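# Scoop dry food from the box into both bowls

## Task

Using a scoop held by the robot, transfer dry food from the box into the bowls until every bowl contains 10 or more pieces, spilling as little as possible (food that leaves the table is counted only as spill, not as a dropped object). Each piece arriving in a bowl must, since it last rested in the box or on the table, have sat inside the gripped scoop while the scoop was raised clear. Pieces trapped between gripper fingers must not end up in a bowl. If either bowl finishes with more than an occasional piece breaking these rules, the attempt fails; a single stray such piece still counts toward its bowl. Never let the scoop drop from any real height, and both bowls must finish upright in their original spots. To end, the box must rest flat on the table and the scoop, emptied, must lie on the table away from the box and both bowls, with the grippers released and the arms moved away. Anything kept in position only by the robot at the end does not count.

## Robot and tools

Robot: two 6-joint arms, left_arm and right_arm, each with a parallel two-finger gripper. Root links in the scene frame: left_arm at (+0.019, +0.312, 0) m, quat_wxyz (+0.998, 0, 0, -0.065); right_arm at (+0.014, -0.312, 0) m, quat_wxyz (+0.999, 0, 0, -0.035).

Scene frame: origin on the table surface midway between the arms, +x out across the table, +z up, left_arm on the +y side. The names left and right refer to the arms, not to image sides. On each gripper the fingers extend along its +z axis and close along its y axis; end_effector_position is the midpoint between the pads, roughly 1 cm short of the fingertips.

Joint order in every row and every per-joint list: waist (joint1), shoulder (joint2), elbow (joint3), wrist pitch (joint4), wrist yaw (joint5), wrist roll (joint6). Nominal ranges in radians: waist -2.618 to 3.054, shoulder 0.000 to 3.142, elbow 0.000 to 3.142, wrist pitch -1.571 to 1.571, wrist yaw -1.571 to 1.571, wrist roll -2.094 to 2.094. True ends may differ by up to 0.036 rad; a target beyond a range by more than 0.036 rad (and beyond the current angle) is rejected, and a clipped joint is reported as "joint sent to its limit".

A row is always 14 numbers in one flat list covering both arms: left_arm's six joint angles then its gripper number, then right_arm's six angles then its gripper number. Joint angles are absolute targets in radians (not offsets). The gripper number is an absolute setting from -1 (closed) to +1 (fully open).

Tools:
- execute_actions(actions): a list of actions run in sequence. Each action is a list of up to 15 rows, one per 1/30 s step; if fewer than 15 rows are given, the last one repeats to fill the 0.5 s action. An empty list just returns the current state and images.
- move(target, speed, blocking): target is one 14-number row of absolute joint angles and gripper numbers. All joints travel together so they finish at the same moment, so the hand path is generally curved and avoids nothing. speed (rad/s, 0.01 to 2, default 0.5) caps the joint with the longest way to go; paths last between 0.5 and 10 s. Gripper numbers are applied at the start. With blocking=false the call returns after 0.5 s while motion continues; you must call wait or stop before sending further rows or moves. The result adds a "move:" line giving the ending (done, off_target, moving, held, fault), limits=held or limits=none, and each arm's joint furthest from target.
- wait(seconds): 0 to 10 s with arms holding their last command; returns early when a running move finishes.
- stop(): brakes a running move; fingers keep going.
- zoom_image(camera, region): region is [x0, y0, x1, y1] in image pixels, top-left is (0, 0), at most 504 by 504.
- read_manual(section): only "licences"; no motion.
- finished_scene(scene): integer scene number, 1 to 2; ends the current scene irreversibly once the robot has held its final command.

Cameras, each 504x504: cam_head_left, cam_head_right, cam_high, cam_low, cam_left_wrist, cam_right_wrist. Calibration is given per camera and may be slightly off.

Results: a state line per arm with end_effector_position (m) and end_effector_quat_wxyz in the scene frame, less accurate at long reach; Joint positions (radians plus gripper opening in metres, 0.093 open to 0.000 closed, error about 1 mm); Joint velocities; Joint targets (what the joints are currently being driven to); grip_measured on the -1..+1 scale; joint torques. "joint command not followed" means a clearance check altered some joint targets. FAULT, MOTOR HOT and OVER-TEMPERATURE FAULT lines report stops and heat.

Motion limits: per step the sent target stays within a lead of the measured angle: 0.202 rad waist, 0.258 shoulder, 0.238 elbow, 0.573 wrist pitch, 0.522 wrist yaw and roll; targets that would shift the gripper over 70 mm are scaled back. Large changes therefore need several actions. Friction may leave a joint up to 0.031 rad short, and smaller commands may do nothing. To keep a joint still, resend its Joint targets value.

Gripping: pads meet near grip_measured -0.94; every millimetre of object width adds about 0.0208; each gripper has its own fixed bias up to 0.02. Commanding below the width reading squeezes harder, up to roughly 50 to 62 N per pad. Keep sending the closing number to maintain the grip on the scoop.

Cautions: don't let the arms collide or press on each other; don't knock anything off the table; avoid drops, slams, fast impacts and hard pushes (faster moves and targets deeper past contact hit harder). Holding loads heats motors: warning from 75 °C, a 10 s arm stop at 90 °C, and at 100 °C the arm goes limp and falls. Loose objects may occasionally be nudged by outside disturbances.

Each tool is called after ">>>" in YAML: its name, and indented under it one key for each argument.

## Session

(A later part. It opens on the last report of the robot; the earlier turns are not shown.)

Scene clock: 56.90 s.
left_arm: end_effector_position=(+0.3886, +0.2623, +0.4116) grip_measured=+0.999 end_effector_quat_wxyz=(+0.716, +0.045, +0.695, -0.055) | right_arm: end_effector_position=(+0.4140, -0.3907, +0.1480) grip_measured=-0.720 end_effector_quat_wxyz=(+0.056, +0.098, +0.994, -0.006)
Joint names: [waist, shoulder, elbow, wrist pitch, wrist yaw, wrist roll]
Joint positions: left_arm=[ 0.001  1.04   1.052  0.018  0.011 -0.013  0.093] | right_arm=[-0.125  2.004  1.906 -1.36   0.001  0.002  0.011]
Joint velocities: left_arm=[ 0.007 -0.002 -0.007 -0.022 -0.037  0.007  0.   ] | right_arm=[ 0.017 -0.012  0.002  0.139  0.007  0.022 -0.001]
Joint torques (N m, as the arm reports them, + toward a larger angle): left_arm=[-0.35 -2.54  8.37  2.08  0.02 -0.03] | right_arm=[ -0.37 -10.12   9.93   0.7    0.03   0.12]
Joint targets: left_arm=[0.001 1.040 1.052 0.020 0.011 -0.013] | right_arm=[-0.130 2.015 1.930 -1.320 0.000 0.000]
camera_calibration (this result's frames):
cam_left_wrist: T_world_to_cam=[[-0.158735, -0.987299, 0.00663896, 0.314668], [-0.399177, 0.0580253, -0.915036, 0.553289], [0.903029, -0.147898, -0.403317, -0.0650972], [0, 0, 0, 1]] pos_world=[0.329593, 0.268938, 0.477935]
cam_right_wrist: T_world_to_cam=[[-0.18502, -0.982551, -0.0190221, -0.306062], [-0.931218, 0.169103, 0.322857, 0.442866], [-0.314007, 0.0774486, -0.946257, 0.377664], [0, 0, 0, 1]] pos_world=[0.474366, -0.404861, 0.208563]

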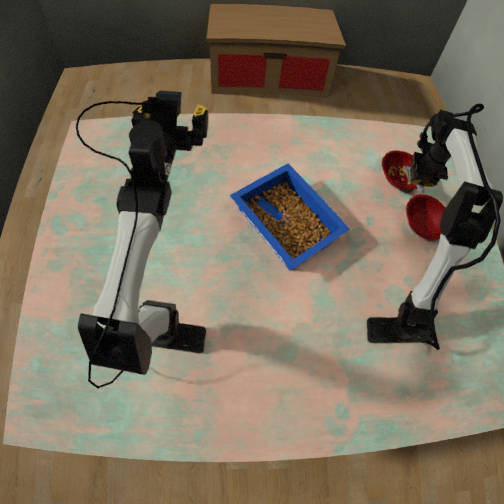

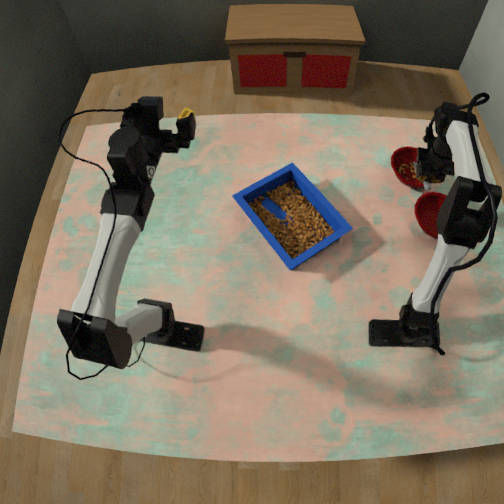

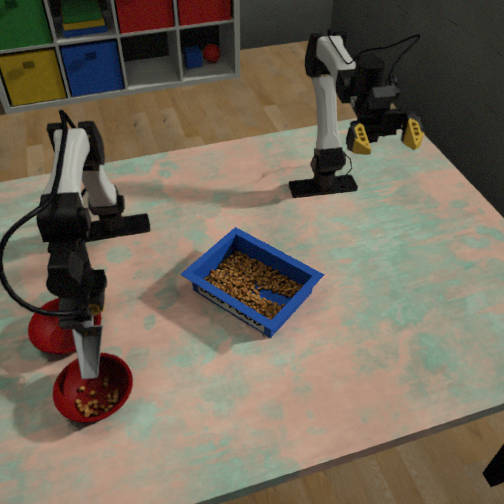

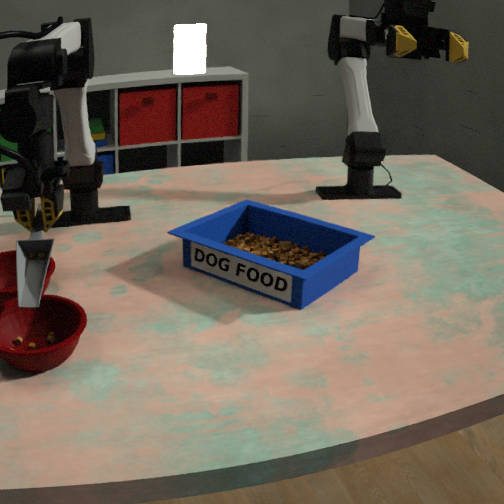

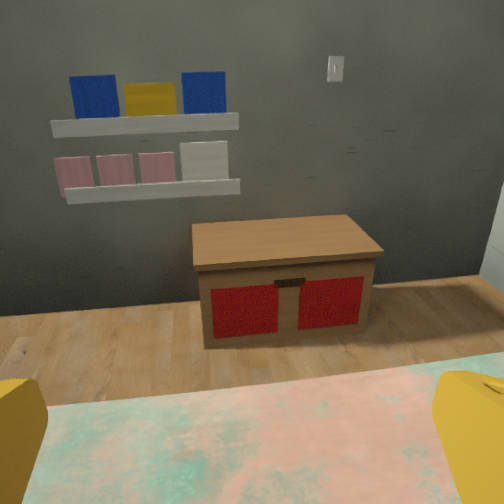

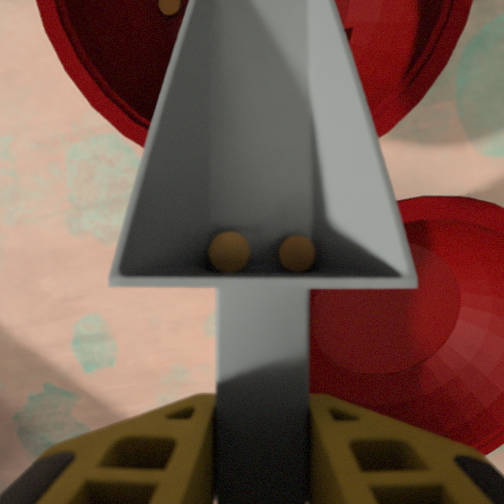

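>>> move:
  target: [0.001,1.040,1.052,0.020,0.011,-0.013,1.0, 0.76,1.715,1.685,-1.49,0.0,0.0,-1.0]
  speed: 0.8

>>> move:
  target: [0.001,1.040,1.052,0.020,0.011,-0.013,1.0, 0.76,1.834,1.55,-1.367,0.0,0.0,-1.0]
  speed: 0.3

Scene clock: 62.20 s.
left_arm: end_effector_position=(+0.3886, +0.2623, +0.4116) grip_measured=+0.999 end_effector_quat_wxyz=(+0.716, +0.045, +0.695, -0.055) | right_arm: end_effector_position=(+0.2628, -0.1055, +0.1802) grip_measured=-0.720 end_effector_quat_wxyz=(+0.021, -0.338, +0.941, +0.008)
Joint names: [waist, shoulder, elbow, wrist pitch, wrist yaw, wrist roll]
Joint positions: left_arm=[ 0.001  1.04   1.052  0.018  0.011 -0.013  0.093] | right_arm=[ 0.761  1.742  1.696 -1.48  -0.001  0.002  0.011]
Joint velocities: left_arm=[ 0.002 -0.002 -0.002 -0.081  0.051  0.022  0.   ] | right_arm=[-0.002 -0.002 -0.002  0.037  0.037 -0.051 -0.   ]
Joint torques (N m, as the arm reports them, + toward a larger angle): left_arm=[-0.36 -2.53  8.38  2.08  0.03 -0.03] | right_arm=[ -0.11 -10.47   6.44   0.36   0.03   0.13]
Joint targets: left_arm=[0.001 1.040 1.052 0.020 0.011 -0.013] | right_arm=[0.760 1.715 1.685 -1.490 -0.000 -0.000]
move: off_target (right_arm); limits=none; left_arm: farthest joint: the wrist pitch, 0.002 radians from its target (0.002 radians at the start); right_arm: farthest joint: the shoulder, 0.027 radians from its target (0.289 radians at the start)
camera_calibration (this result's frames):
cam_left_wrist: T_world_to_cam=[[-0.158735, -0.987299, 0.00663896, 0.314668], [-0.399177, 0.0580253, -0.915036, 0.553289], [0.903029, -0.147898, -0.403317, -0.0650972], [0, 0, 0, 1]] pos_world=[0.329593, 0.268938, 0.477935]
cam_right_wrist: T_world_to_cam=[[0.642865, -0.76569, -0.0210636, -0.247614], [-0.701147, -0.599303, 0.386301, 0.090537], [-0.30841, -0.233571, -0.922132, 0.299917], [0, 0, 0, 1]] pos_world=[0.315159, -0.0652843, 0.236373]

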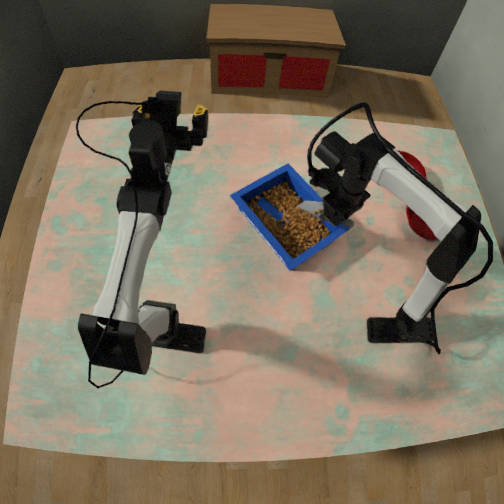

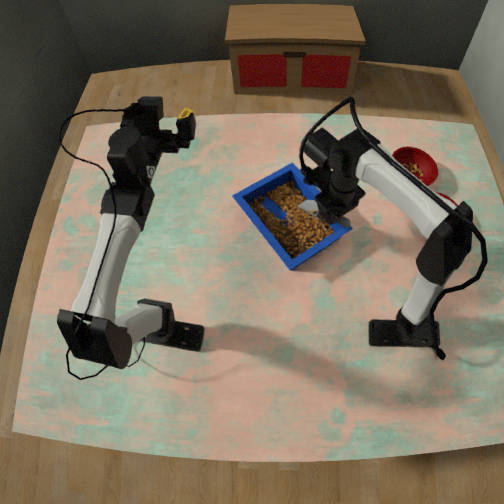

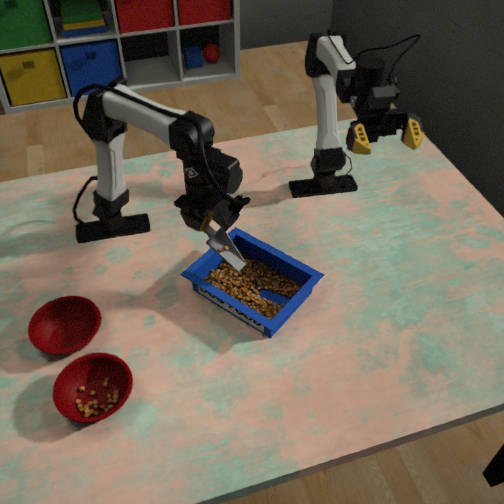

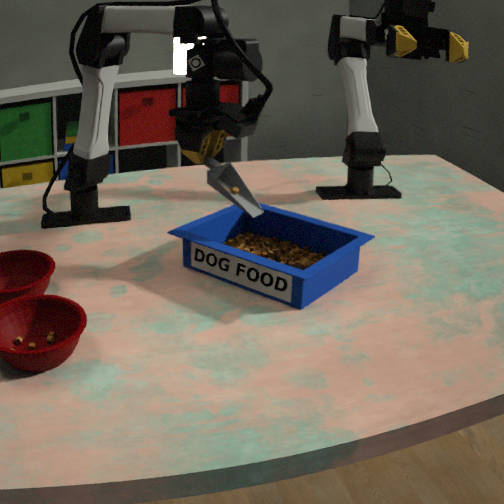

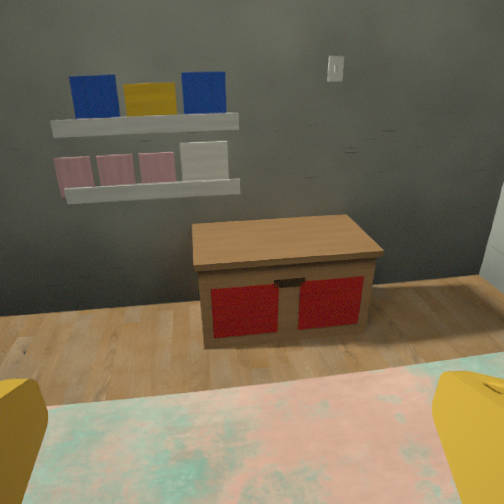

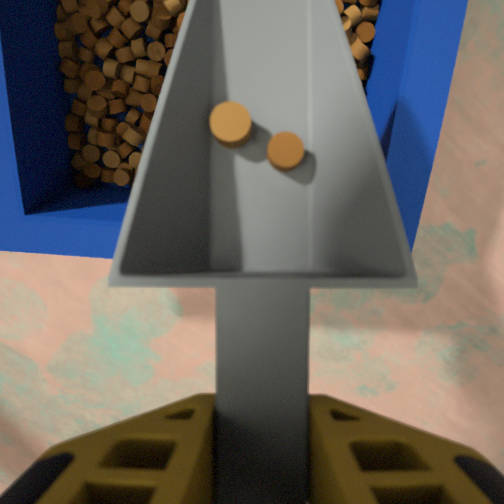

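Scene clock: 63.33 s.
left_arm: end_effector_position=(+0.3886, +0.2623, +0.4115) grip_measured=+0.999 end_effector_quat_wxyz=(+0.716, +0.045, +0.695, -0.055) | right_arm: end_effector_position=(+0.2600, -0.1078, +0.1190) grip_measured=-0.720 end_effector_quat_wxyz=(-0.039, -0.338, +0.940, -0.014)
Joint names: [waist, shoulder, elbow, wrist pitch, wrist yaw, wrist roll]
Joint positions: left_arm=[ 0.001  1.04   1.052  0.018  0.011 -0.013  0.093] | right_arm=[ 0.761  1.829  1.557 -1.38  -0.001  0.002  0.011]
Joint velocities: left_arm=[ 0.007  0.022 -0.007  0.022  0.007 -0.051 -0.001] | right_arm=[ 0.012  0.007 -0.017  0.037 -0.022 -0.051 -0.001]
Joint torques (N m, as the arm reports them, + toward a larger angle): left_arm=[-0.35 -2.54  8.38  2.08  0.02 -0.03] | right_arm=[-0.02 -8.62  6.84  0.32  0.05  0.13]
Joint targets: left_arm=[0.001 1.040 1.052 0.020 0.011 -0.013] | right_arm=[0.760 1.834 1.550 -1.367 0.000 -0.000]
move: done; limits=none; left_arm: farthest joint: the wrist pitch, 0.002 radians from its target (0.002 radians at the start); right_arm: farthest joint: the wrist pitch, 0.013 radians from its target (0.113 radians at the start)
camera_calibration (this result's frames):
cam_left_wrist: T_world_to_cam=[[-0.158732, -0.987299, 0.00665031, 0.314663], [-0.399523, 0.0580704, -0.914882, 0.553265], [0.902876, -0.147878, -0.403666, -0.0649393], [0, 0, 0, 1]] pos_world=[0.329621, 0.268935, 0.477866]
cam_right_wrist: T_world_to_cam=[[0.640766, -0.767427, -0.0217848, -0.248432], [-0.657721, -0.56336, 0.500029, 0.0898751], [-0.396009, -0.306073, -0.865735, 0.250346], [0, 0, 0, 1]] pos_world=[0.317439, -0.0633975, 0.166381]

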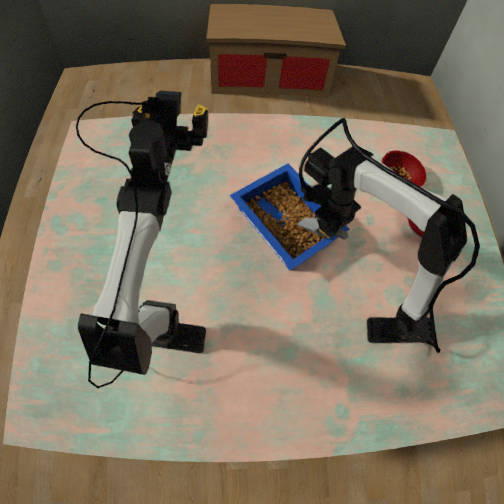

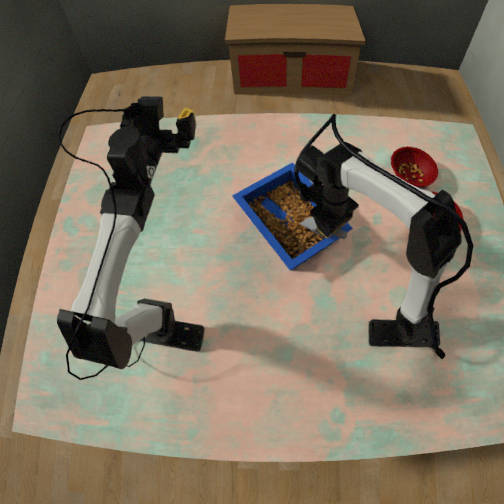

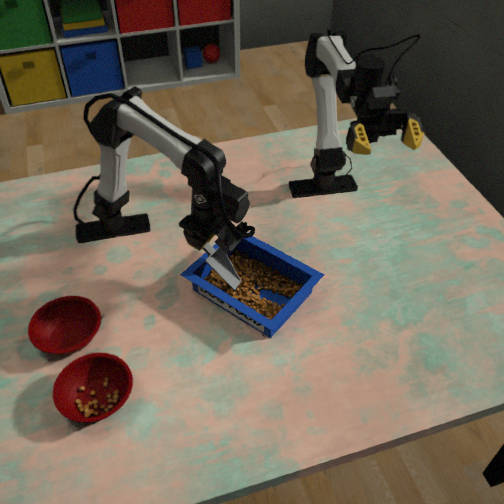

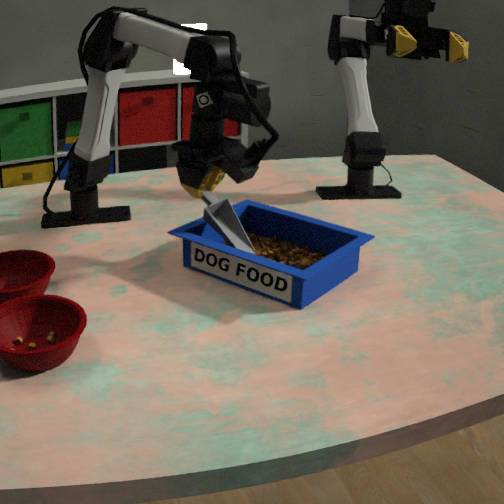

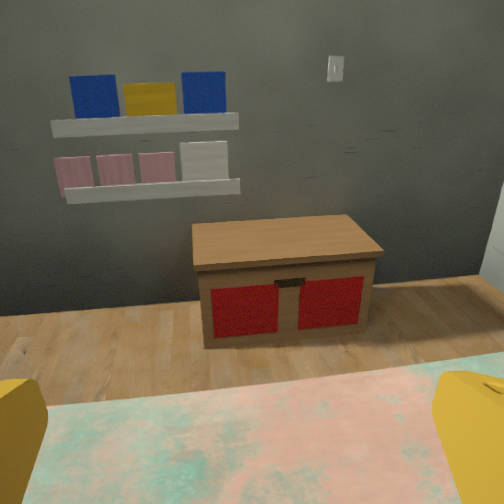

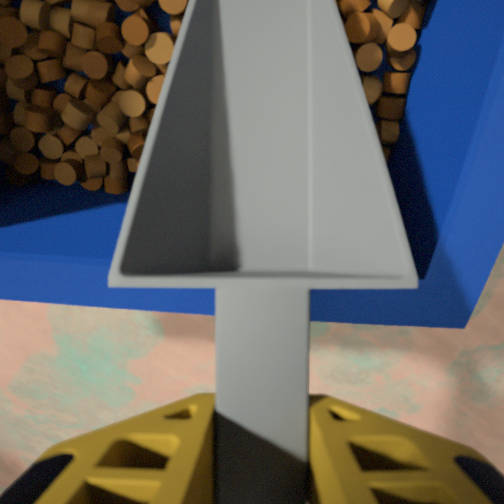

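>>> move:
  target: [0.001,1.040,1.052,0.020,0.011,-0.013,1.0, 0.76,2.08,1.805,-1.345,0.0,0.0,-1.0]
  speed: 0.25

>>> move:
  target: [0.001,1.040,1.052,0.020,0.011,-0.013,1.0, 0.76,2.09,1.705,-1.06,0.0,0.0,-1.0]
  speed: 0.25

Scene clock: 65.13 s.
left_arm: end_effector_position=(+0.3886, +0.2623, +0.4115) grip_measured=+0.999 end_effector_quat_wxyz=(+0.716, +0.045, +0.695, -0.055) | right_arm: end_effector_position=(+0.3077, -0.0684, +0.0960) grip_measured=-0.720 end_effector_quat_wxyz=(-0.029, -0.338, +0.941, -0.010)
Joint names: [waist, shoulder, elbow, wrist pitch, wrist yaw, wrist roll]
Joint positions: left_arm=[ 0.001  1.04   1.052  0.018  0.011 -0.013  0.093] | right_arm=[ 0.761  2.061  1.787 -1.358 -0.001  0.002  0.011]
Joint velocities: left_arm=[ 0.002 -0.022  0.007  0.051  0.022  0.037  0.   ] | right_arm=[ 0.002 -0.007 -0.012 -0.007 -0.007  0.007  0.001]
Joint torques (N m, as the arm reports them, + toward a larger angle): left_arm=[-0.35 -2.54  8.38  2.09  0.02 -0.03] | right_arm=[-0.16 -9.71  9.17  0.37  0.04  0.12]
Joint targets: left_arm=[0.001 1.040 1.052 0.020 0.011 -0.013] | right_arm=[0.760 2.080 1.805 -1.345 -0.000 -0.000]
move: done; limits=none; left_arm: farthest joint: the wrist pitch, 0.002 radians from its target (0.002 radians at the start); right_arm: farthest joint: the shoulder, 0.019 radians from its target (0.251 radians at the start)
camera_calibration (this result's frames):
cam_left_wrist: T_world_to_cam=[[-0.158732, -0.987299, 0.00665031, 0.314663], [-0.399523, 0.0580704, -0.914882, 0.553265], [0.902876, -0.147878, -0.403666, -0.0649393], [0, 0, 0, 1]] pos_world=[0.329621, 0.268935, 0.477866]
cam_right_wrist: T_world_to_cam=[[0.641117, -0.767137, -0.0216897, -0.249298], [-0.665655, -0.569927, 0.481753, 0.158683], [-0.381932, -0.294422, -0.876038, 0.258794], [0, 0, 0, 1]] pos_world=[0.364299, -0.0246133, 0.14486]

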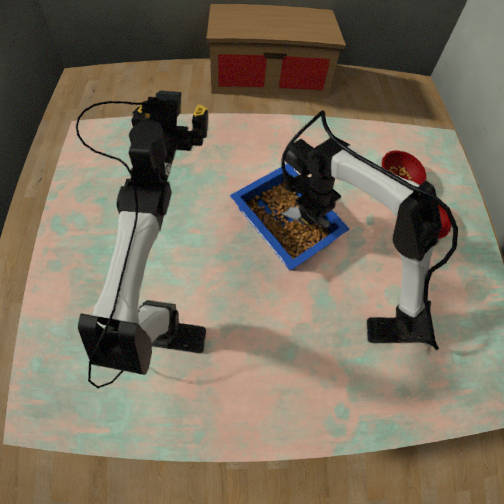

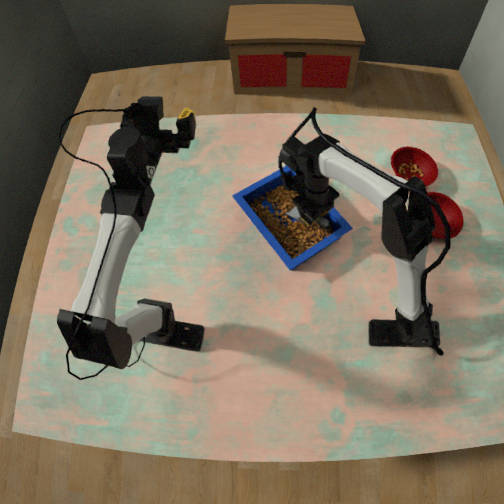

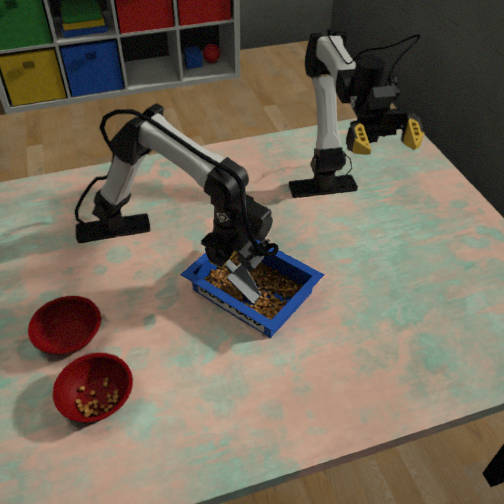

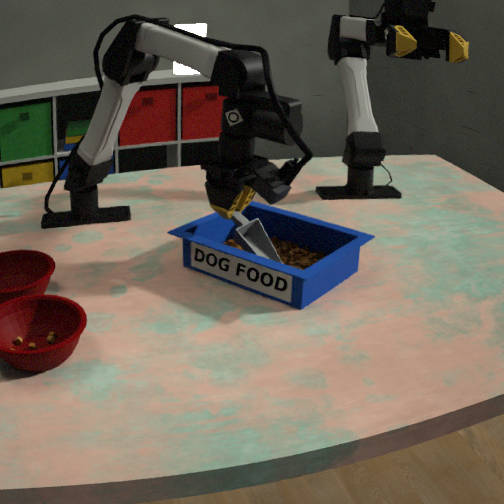

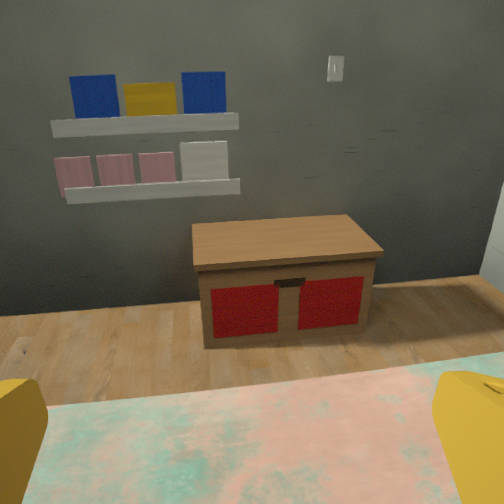

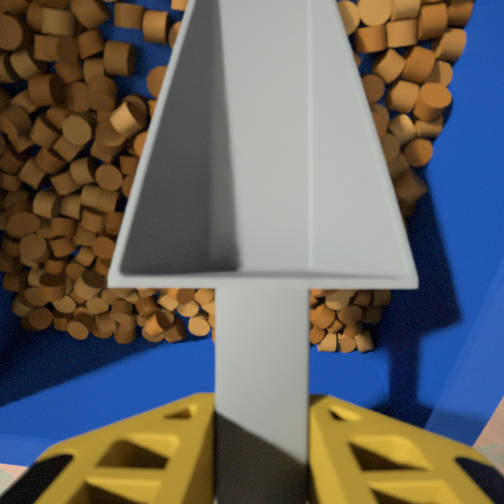

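Scene clock: 66.83 s.
left_arm: end_effector_position=(+0.3886, +0.2623, +0.4115) grip_measured=+0.999 end_effector_quat_wxyz=(+0.716, +0.045, +0.695, -0.055) | right_arm: end_effector_position=(+0.3455, -0.0371, +0.0762) grip_measured=-0.720 end_effector_quat_wxyz=(+0.064, -0.337, +0.939, +0.023)
Joint names: [waist, shoulder, elbow, wrist pitch, wrist yaw, wrist roll]
Joint positions: left_arm=[ 0.001  1.04   1.052  0.018  0.011 -0.013  0.093] | right_arm=[ 0.761  2.072  1.719 -1.081 -0.001  0.002  0.011]
Joint velocities: left_arm=[-0.007 -0.017  0.002  0.037 -0.022  0.007  0.001] | right_arm=[-0.027 -0.007  0.017  0.007  0.051  0.022 -0.   ]
Joint torques (N m, as the arm reports them, + toward a larger angle): left_arm=[-0.35 -2.53  8.39  2.09  0.03 -0.03] | right_arm=[ -0.06 -10.31   6.59   0.84   0.05   0.12]
Joint targets: left_arm=[0.001 1.040 1.052 0.020 0.011 -0.013] | right_arm=[0.760 2.090 1.705 -1.060 -0.000 0.000]
move: off_target (right_arm); limits=none; left_arm: farthest joint: the wrist pitch, 0.002 radians from its target (0.002 radians at the start); right_arm: farthest joint: the wrist pitch, 0.021 radians from its target (0.298 radians at the start)
camera_calibration (this result's frames):
cam_left_wrist: T_world_to_cam=[[-0.158732, -0.987299, 0.00665031, 0.314663], [-0.399523, 0.0580704, -0.914882, 0.553265], [0.902876, -0.147878, -0.403666, -0.0649393], [0, 0, 0, 1]] pos_world=[0.329621, 0.268935, 0.477866]
cam_right_wrist: T_world_to_cam=[[0.644326, -0.764481, -0.0203325, -0.251073], [-0.72538, -0.619359, 0.300365, 0.243798], [-0.242216, -0.178784, -0.953608, 0.227085], [0, 0, 0, 1]] pos_world=[0.393622, -0.000343132, 0.138216]

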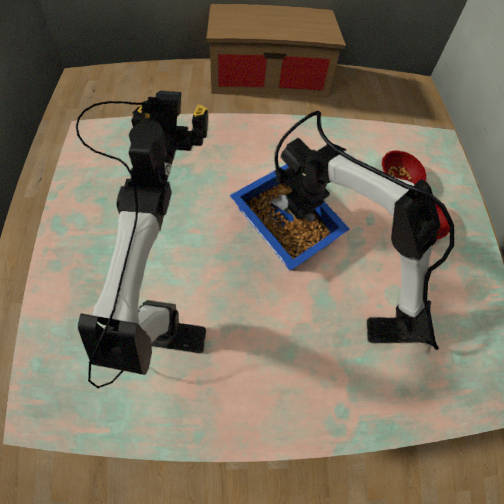

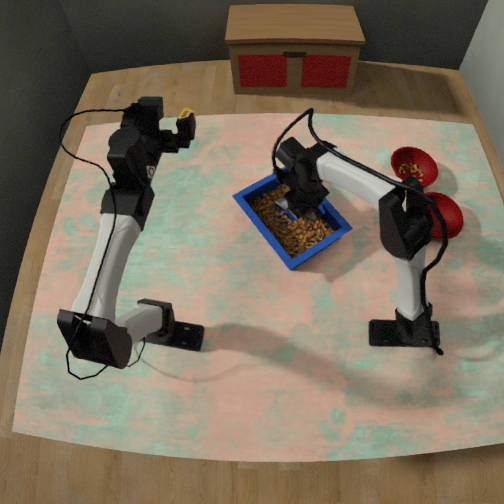

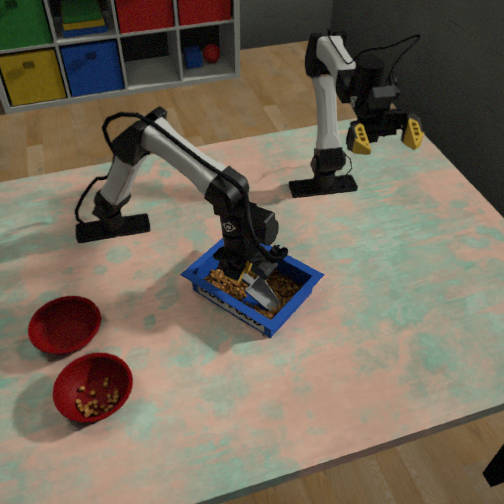

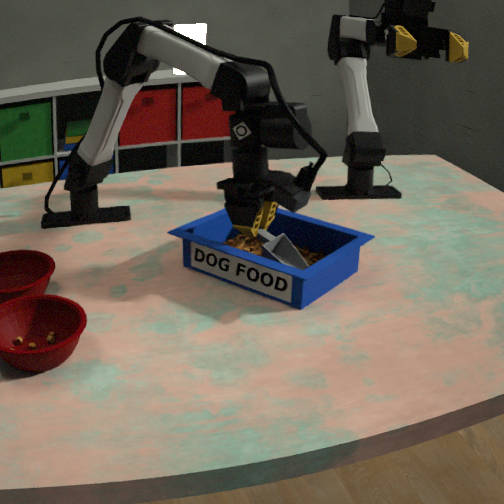

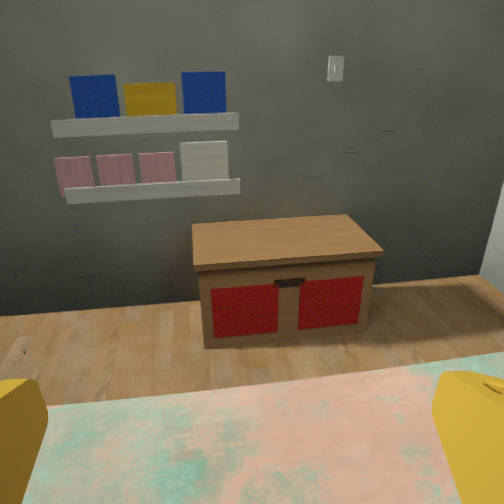

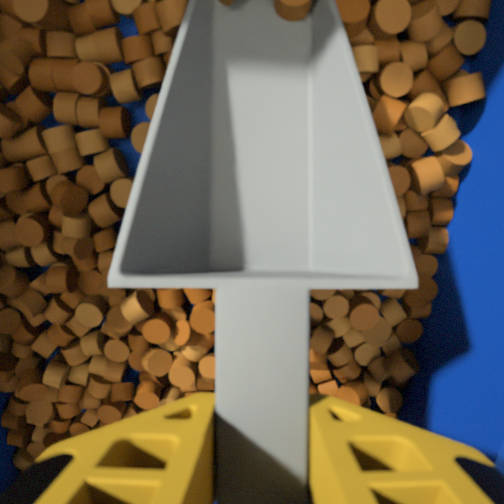

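>>> zoom_image:
  camera: "cam_head_left"
  region: [220, 150, 360, 280]

>>> zoom_image:
  camera: "cam_high"
  region: [200, 240, 340, 345]

Region (220, 150, 360, 280) of cam_head_left's 504x504 image, scaled by 3.600, with more detail than that image has; it fills the top 468 rows of this view, and the rest is white.

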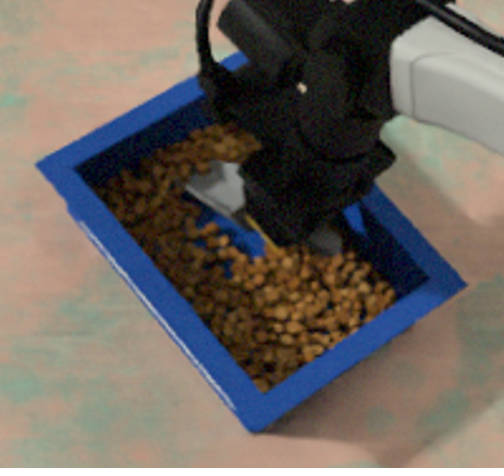

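Region (200, 240, 340, 345) of cam_high's 504x504 image, scaled by 3.600, with more detail than that image has; it fills the top 378 rows of this view, and the rest is white.

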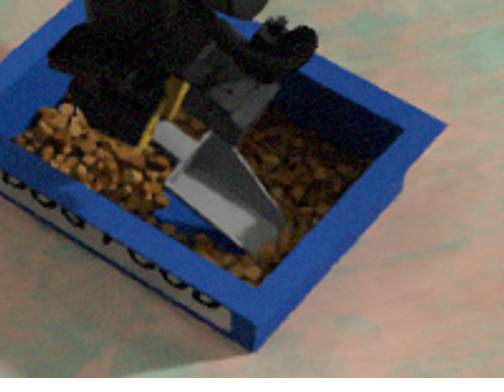

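>>> move:
  target: [0.001,1.040,1.052,0.020,0.011,-0.013,1.0, 0.76,1.962,1.416,-0.695,0.0,0.0,-1.0]
  speed: 0.3

Scene clock: 69.63 s.
left_arm: end_effector_position=(+0.3886, +0.2623, +0.4115) grip_measured=+0.999 end_effector_quat_wxyz=(+0.716, +0.045, +0.695, -0.055) | right_arm: end_effector_position=(+0.3545, -0.0297, +0.0526) grip_measured=-0.720 end_effector_quat_wxyz=(+0.153, -0.334, +0.929, +0.055)
Joint names: [waist, shoulder, elbow, wrist pitch, wrist yaw, wrist roll]
Joint positions: left_arm=[ 0.001  1.04   1.052  0.018  0.011 -0.013  0.093] | right_arm=[ 0.761  1.973  1.434 -0.706 -0.001  0.002  0.011]
Joint velocities: left_arm=[ 0.007  0.012  0.007  0.037 -0.066 -0.007 -0.   ] | right_arm=[ 0.022 -0.012  0.017 -0.051  0.022  0.066  0.001]
Joint torques (N m, as the arm reports them, + toward a larger angle): left_arm=[-0.36 -2.55  8.36  2.09  0.02 -0.03] | right_arm=[ -0.16 -12.03   6.24   1.11   0.02   0.11]
Joint targets: left_arm=[0.001 1.040 1.052 0.020 0.011 -0.013] | right_arm=[0.760 1.962 1.416 -0.695 0.000 0.000]
move: done; limits=none; left_arm: farthest joint: the wrist pitch, 0.002 radians from its target (0.002 radians at the start); right_arm: farthest joint: the elbow, 0.018 radians from its target (0.303 radians at the start)
camera_calibration (this result's frames):
cam_left_wrist: T_world_to_cam=[[-0.158732, -0.987299, 0.00665031, 0.314663], [-0.399523, 0.0580704, -0.914882, 0.553265], [0.902876, -0.147878, -0.403666, -0.0649393], [0, 0, 0, 1]] pos_world=[0.329621, 0.268935, 0.477866]
cam_right_wrist: T_world_to_cam=[[0.64716, -0.762135, -0.0182806, -0.252701], [-0.755856, -0.644583, 0.114867, 0.281843], [-0.0993279, -0.0605201, -0.993213, 0.162998], [0, 0, 0, 1]] pos_world=[0.392761, -0.00105624, 0.124898]

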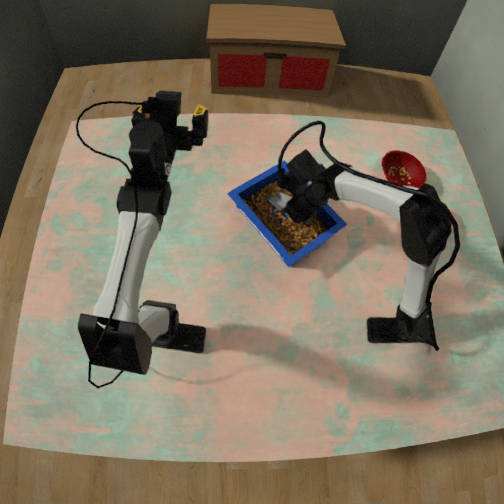

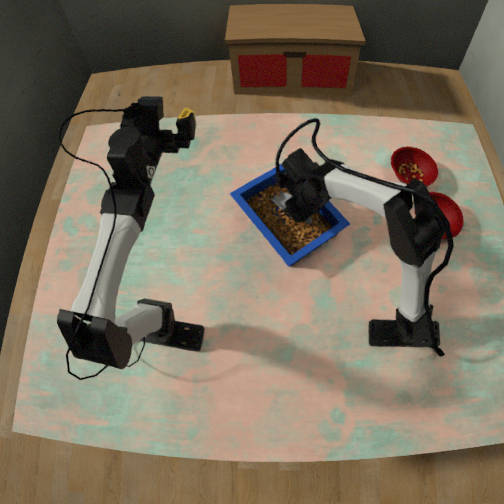

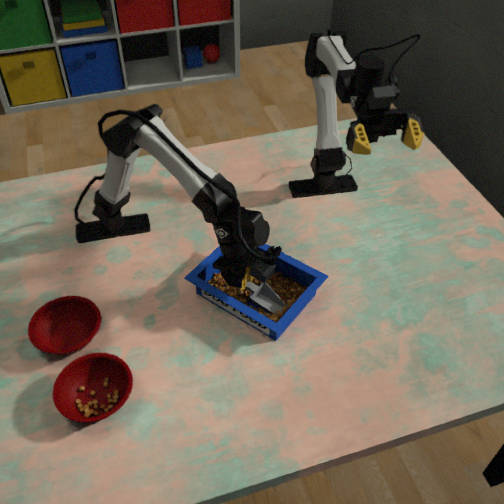

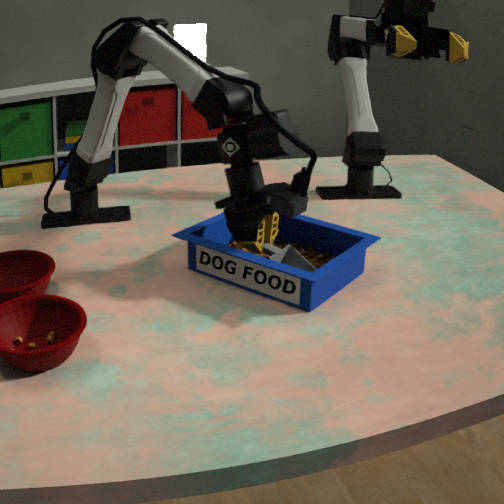

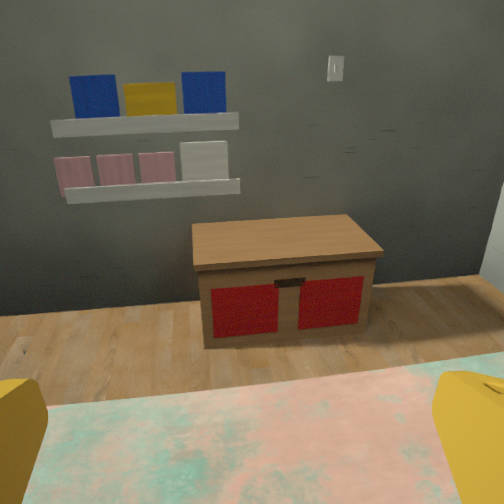

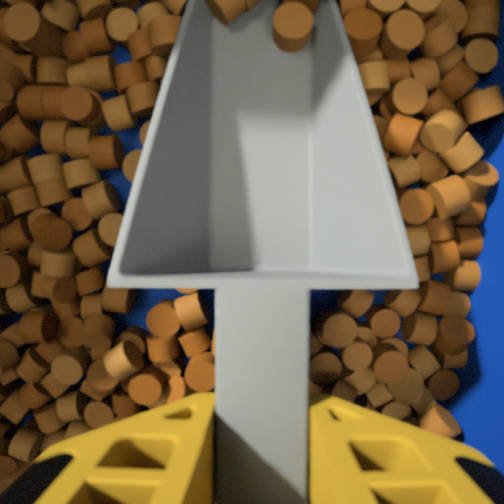

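>>> move:
  target: [0.001,1.040,1.052,0.020,0.011,-0.013,1.0, 0.76,1.762,1.012,-0.145,0.0,0.0,-1.0]
  speed: 0.4

>>> move:
  target: [0.001,1.040,1.052,0.020,0.011,-0.013,1.0, 0.76,1.33,0.81,0.04,0.0,0.0,-1.0]
  speed: 0.35

Scene clock: 72.63 s.
left_arm: end_effector_position=(+0.3886, +0.2623, +0.4114) grip_measured=+0.999 end_effector_quat_wxyz=(+0.715, +0.045, +0.695, -0.055) | right_arm: end_effector_position=(+0.3506, -0.0329, +0.0457) grip_measured=-0.720 end_effector_quat_wxyz=(+0.288, -0.322, +0.896, +0.104)
Joint names: [waist, shoulder, elbow, wrist pitch, wrist yaw, wrist roll]
Joint positions: left_arm=[ 0.001  1.04   1.052  0.017  0.011 -0.013  0.093] | right_arm=[ 0.761  1.795  1.021 -0.175 -0.001  0.002  0.011]
Joint velocities: left_arm=[-0.007  0.002 -0.007 -0.022  0.051 -0.051  0.   ] | right_arm=[-0.012 -0.017  0.002  0.037 -0.11  -0.051  0.001]
Joint torques (N m, as the arm reports them, + toward a larger angle): left_arm=[-0.35 -2.53  8.38  2.09  0.03 -0.03] | right_arm=[ -0.09 -11.99   7.09   1.78   0.03   0.15]
Joint targets: left_arm=[0.001 1.040 1.052 0.020 0.011 -0.013] | right_arm=[0.760 1.762 1.012 -0.145 -0.000 -0.000]
move: off_target (right_arm); limits=none; left_arm: farthest joint: the wrist pitch, 0.003 radians from its target (0.002 radians at the start); right_arm: farthest joint: the shoulder, 0.033 radians from its target (0.211 radians at the start)
camera_calibration (this result's frames):
cam_left_wrist: T_world_to_cam=[[-0.15873, -0.9873, 0.00666167, 0.314658], [-0.399869, 0.0581155, -0.914728, 0.55324], [0.902724, -0.147858, -0.404015, -0.0647815], [0, 0, 0, 1]] pos_world=[0.329649, 0.268931, 0.477796]
cam_right_wrist: T_world_to_cam=[[0.650846, -0.759085, -0.0138076, -0.254159], [-0.748388, -0.638402, -0.179887, 0.288701], [0.127735, 0.127412, -0.98359, 0.0817548], [0, 0, 0, 1]] pos_world=[0.371035, -0.0190376, 0.128837]

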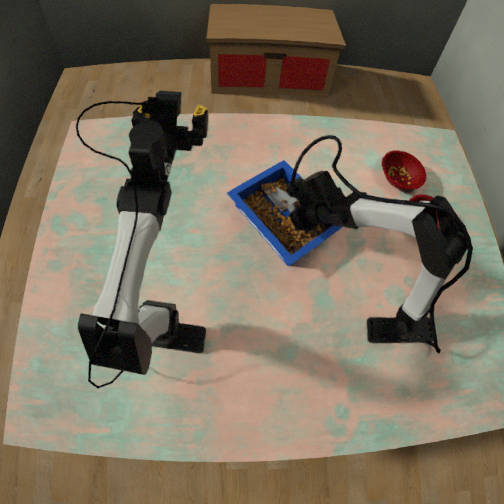

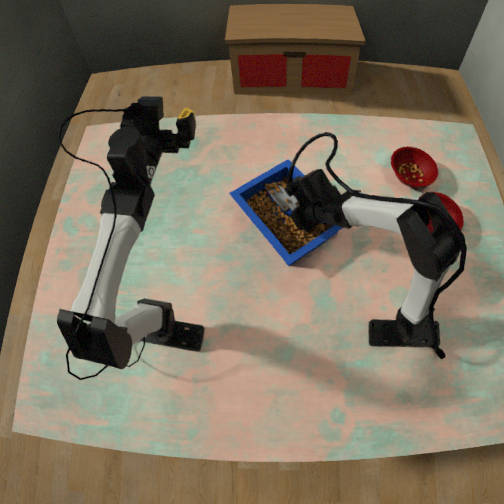

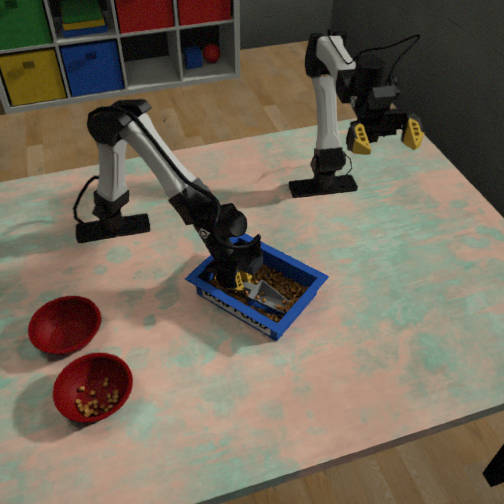

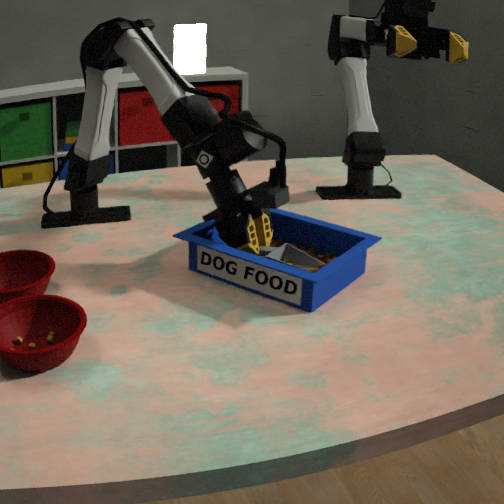

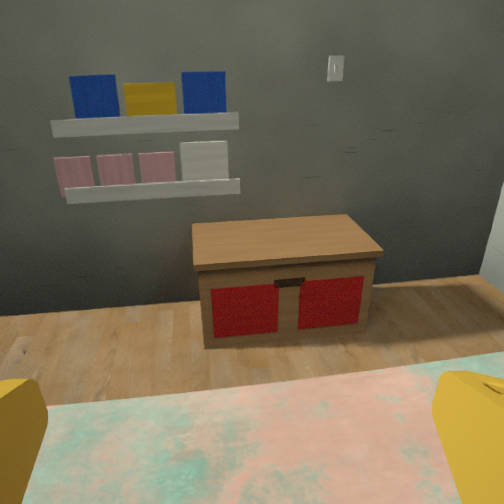

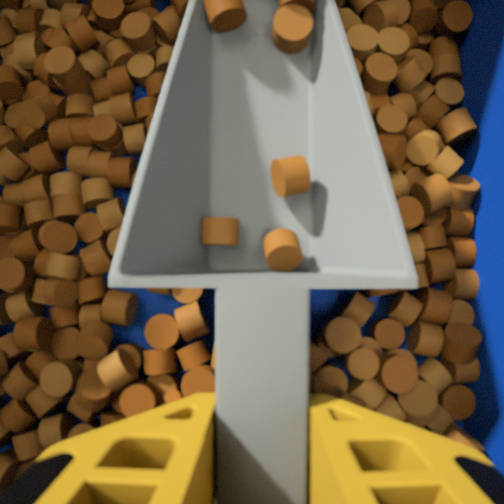

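Scene clock: 74.40 s.
left_arm: end_effector_position=(+0.3886, +0.2623, +0.4114) grip_measured=+0.999 end_effector_quat_wxyz=(+0.715, +0.045, +0.695, -0.055) | right_arm: end_effector_position=(+0.3328, -0.0476, +0.1757) grip_measured=-0.720 end_effector_quat_wxyz=(+0.467, -0.293, +0.817, +0.169)
Joint names: [waist, shoulder, elbow, wrist pitch, wrist yaw, wrist roll]
Joint positions: left_arm=[ 0.001  1.04   1.052  0.017  0.011 -0.013  0.093] | right_arm=[ 0.761  1.355  0.821  0.004 -0.001  0.002  0.011]
Joint velocities: left_arm=[-0.012 -0.032 -0.012  0.037 -0.037 -0.007 -0.001] | right_arm=[-0.002  0.007 -0.027 -0.007  0.066 -0.066 -0.   ]
Joint torques (N m, as the arm reports them, + toward a larger angle): left_arm=[-0.35 -2.53  8.39  2.09  0.03 -0.03] | right_arm=[-0.1  -7.72  8.12  2.33  0.03  0.13]
Joint targets: left_arm=[0.001 1.040 1.052 0.020 0.011 -0.013] | right_arm=[0.760 1.330 0.810 0.040 0.000 0.000]
move: off_target (right_arm); limits=none; left_arm: farthest joint: the wrist pitch, 0.003 radians from its target (0.003 radians at the start); right_arm: farthest joint: the wrist pitch, 0.036 radians from its target (0.215 radians at the start)
camera_calibration (this result's frames):
cam_left_wrist: T_world_to_cam=[[-0.15873, -0.9873, 0.00666167, 0.314658], [-0.399869, 0.0581155, -0.914728, 0.55324], [0.902724, -0.147858, -0.404015, -0.0647815], [0, 0, 0, 1]] pos_world=[0.329649, 0.268931, 0.477796]
cam_right_wrist: T_world_to_cam=[[0.65401, -0.756465, -0.00555672, -0.254341], [-0.626855, -0.537813, -0.563747, 0.321137], [0.423466, 0.37218, -0.825929, 0.0992513], [0, 0, 0, 1]] pos_world=[0.325618, -0.0566278, 0.261601]

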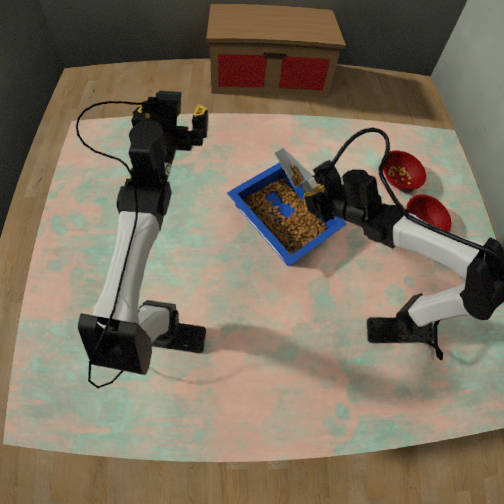

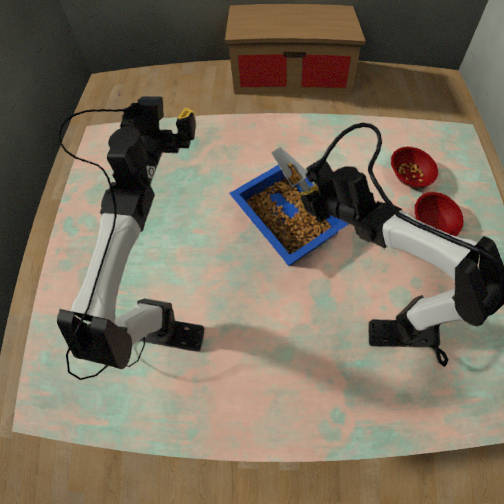

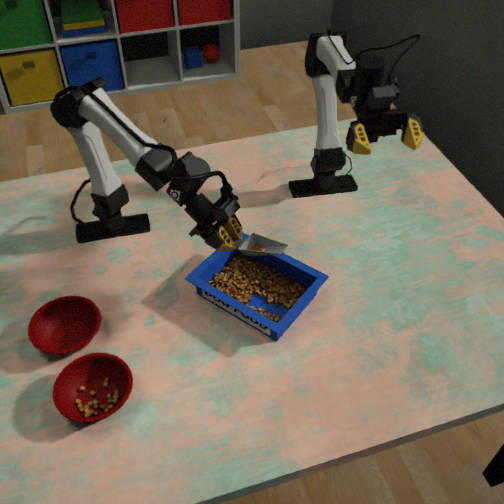

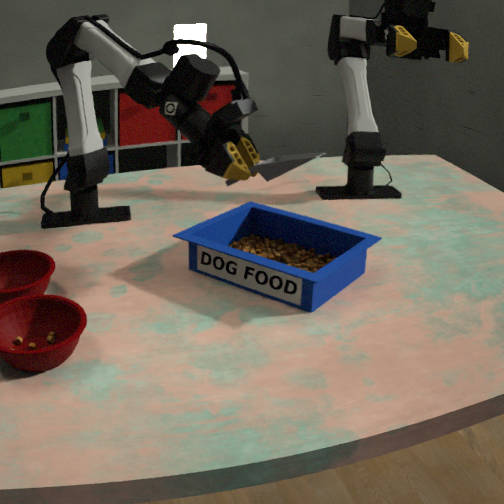

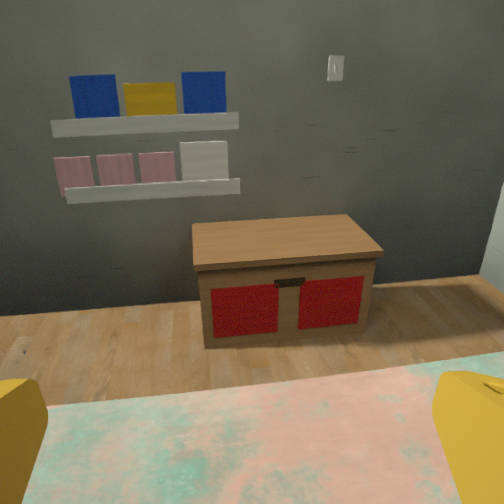

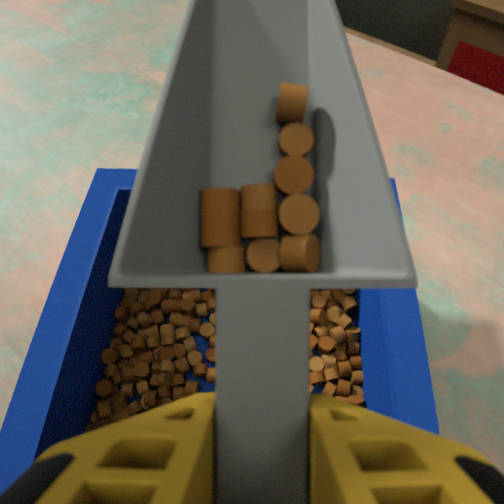

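>>> zoom_image:
  camera: "cam_right_wrist"
  region: [170, 70, 360, 290]

Region (170, 70, 360, 290) of cam_right_wrist's 504x504 image, scaled by 2.291, with more detail than that image has; it fills the left 435 columns of this view, and the rest is white.

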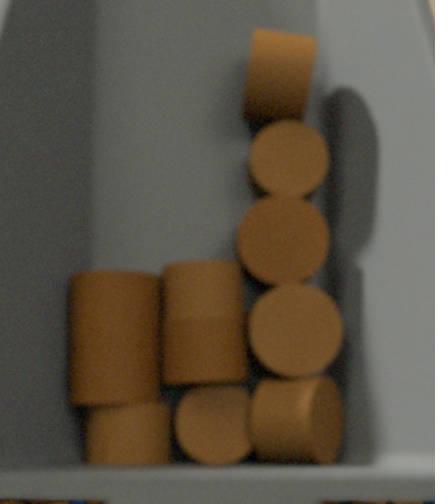

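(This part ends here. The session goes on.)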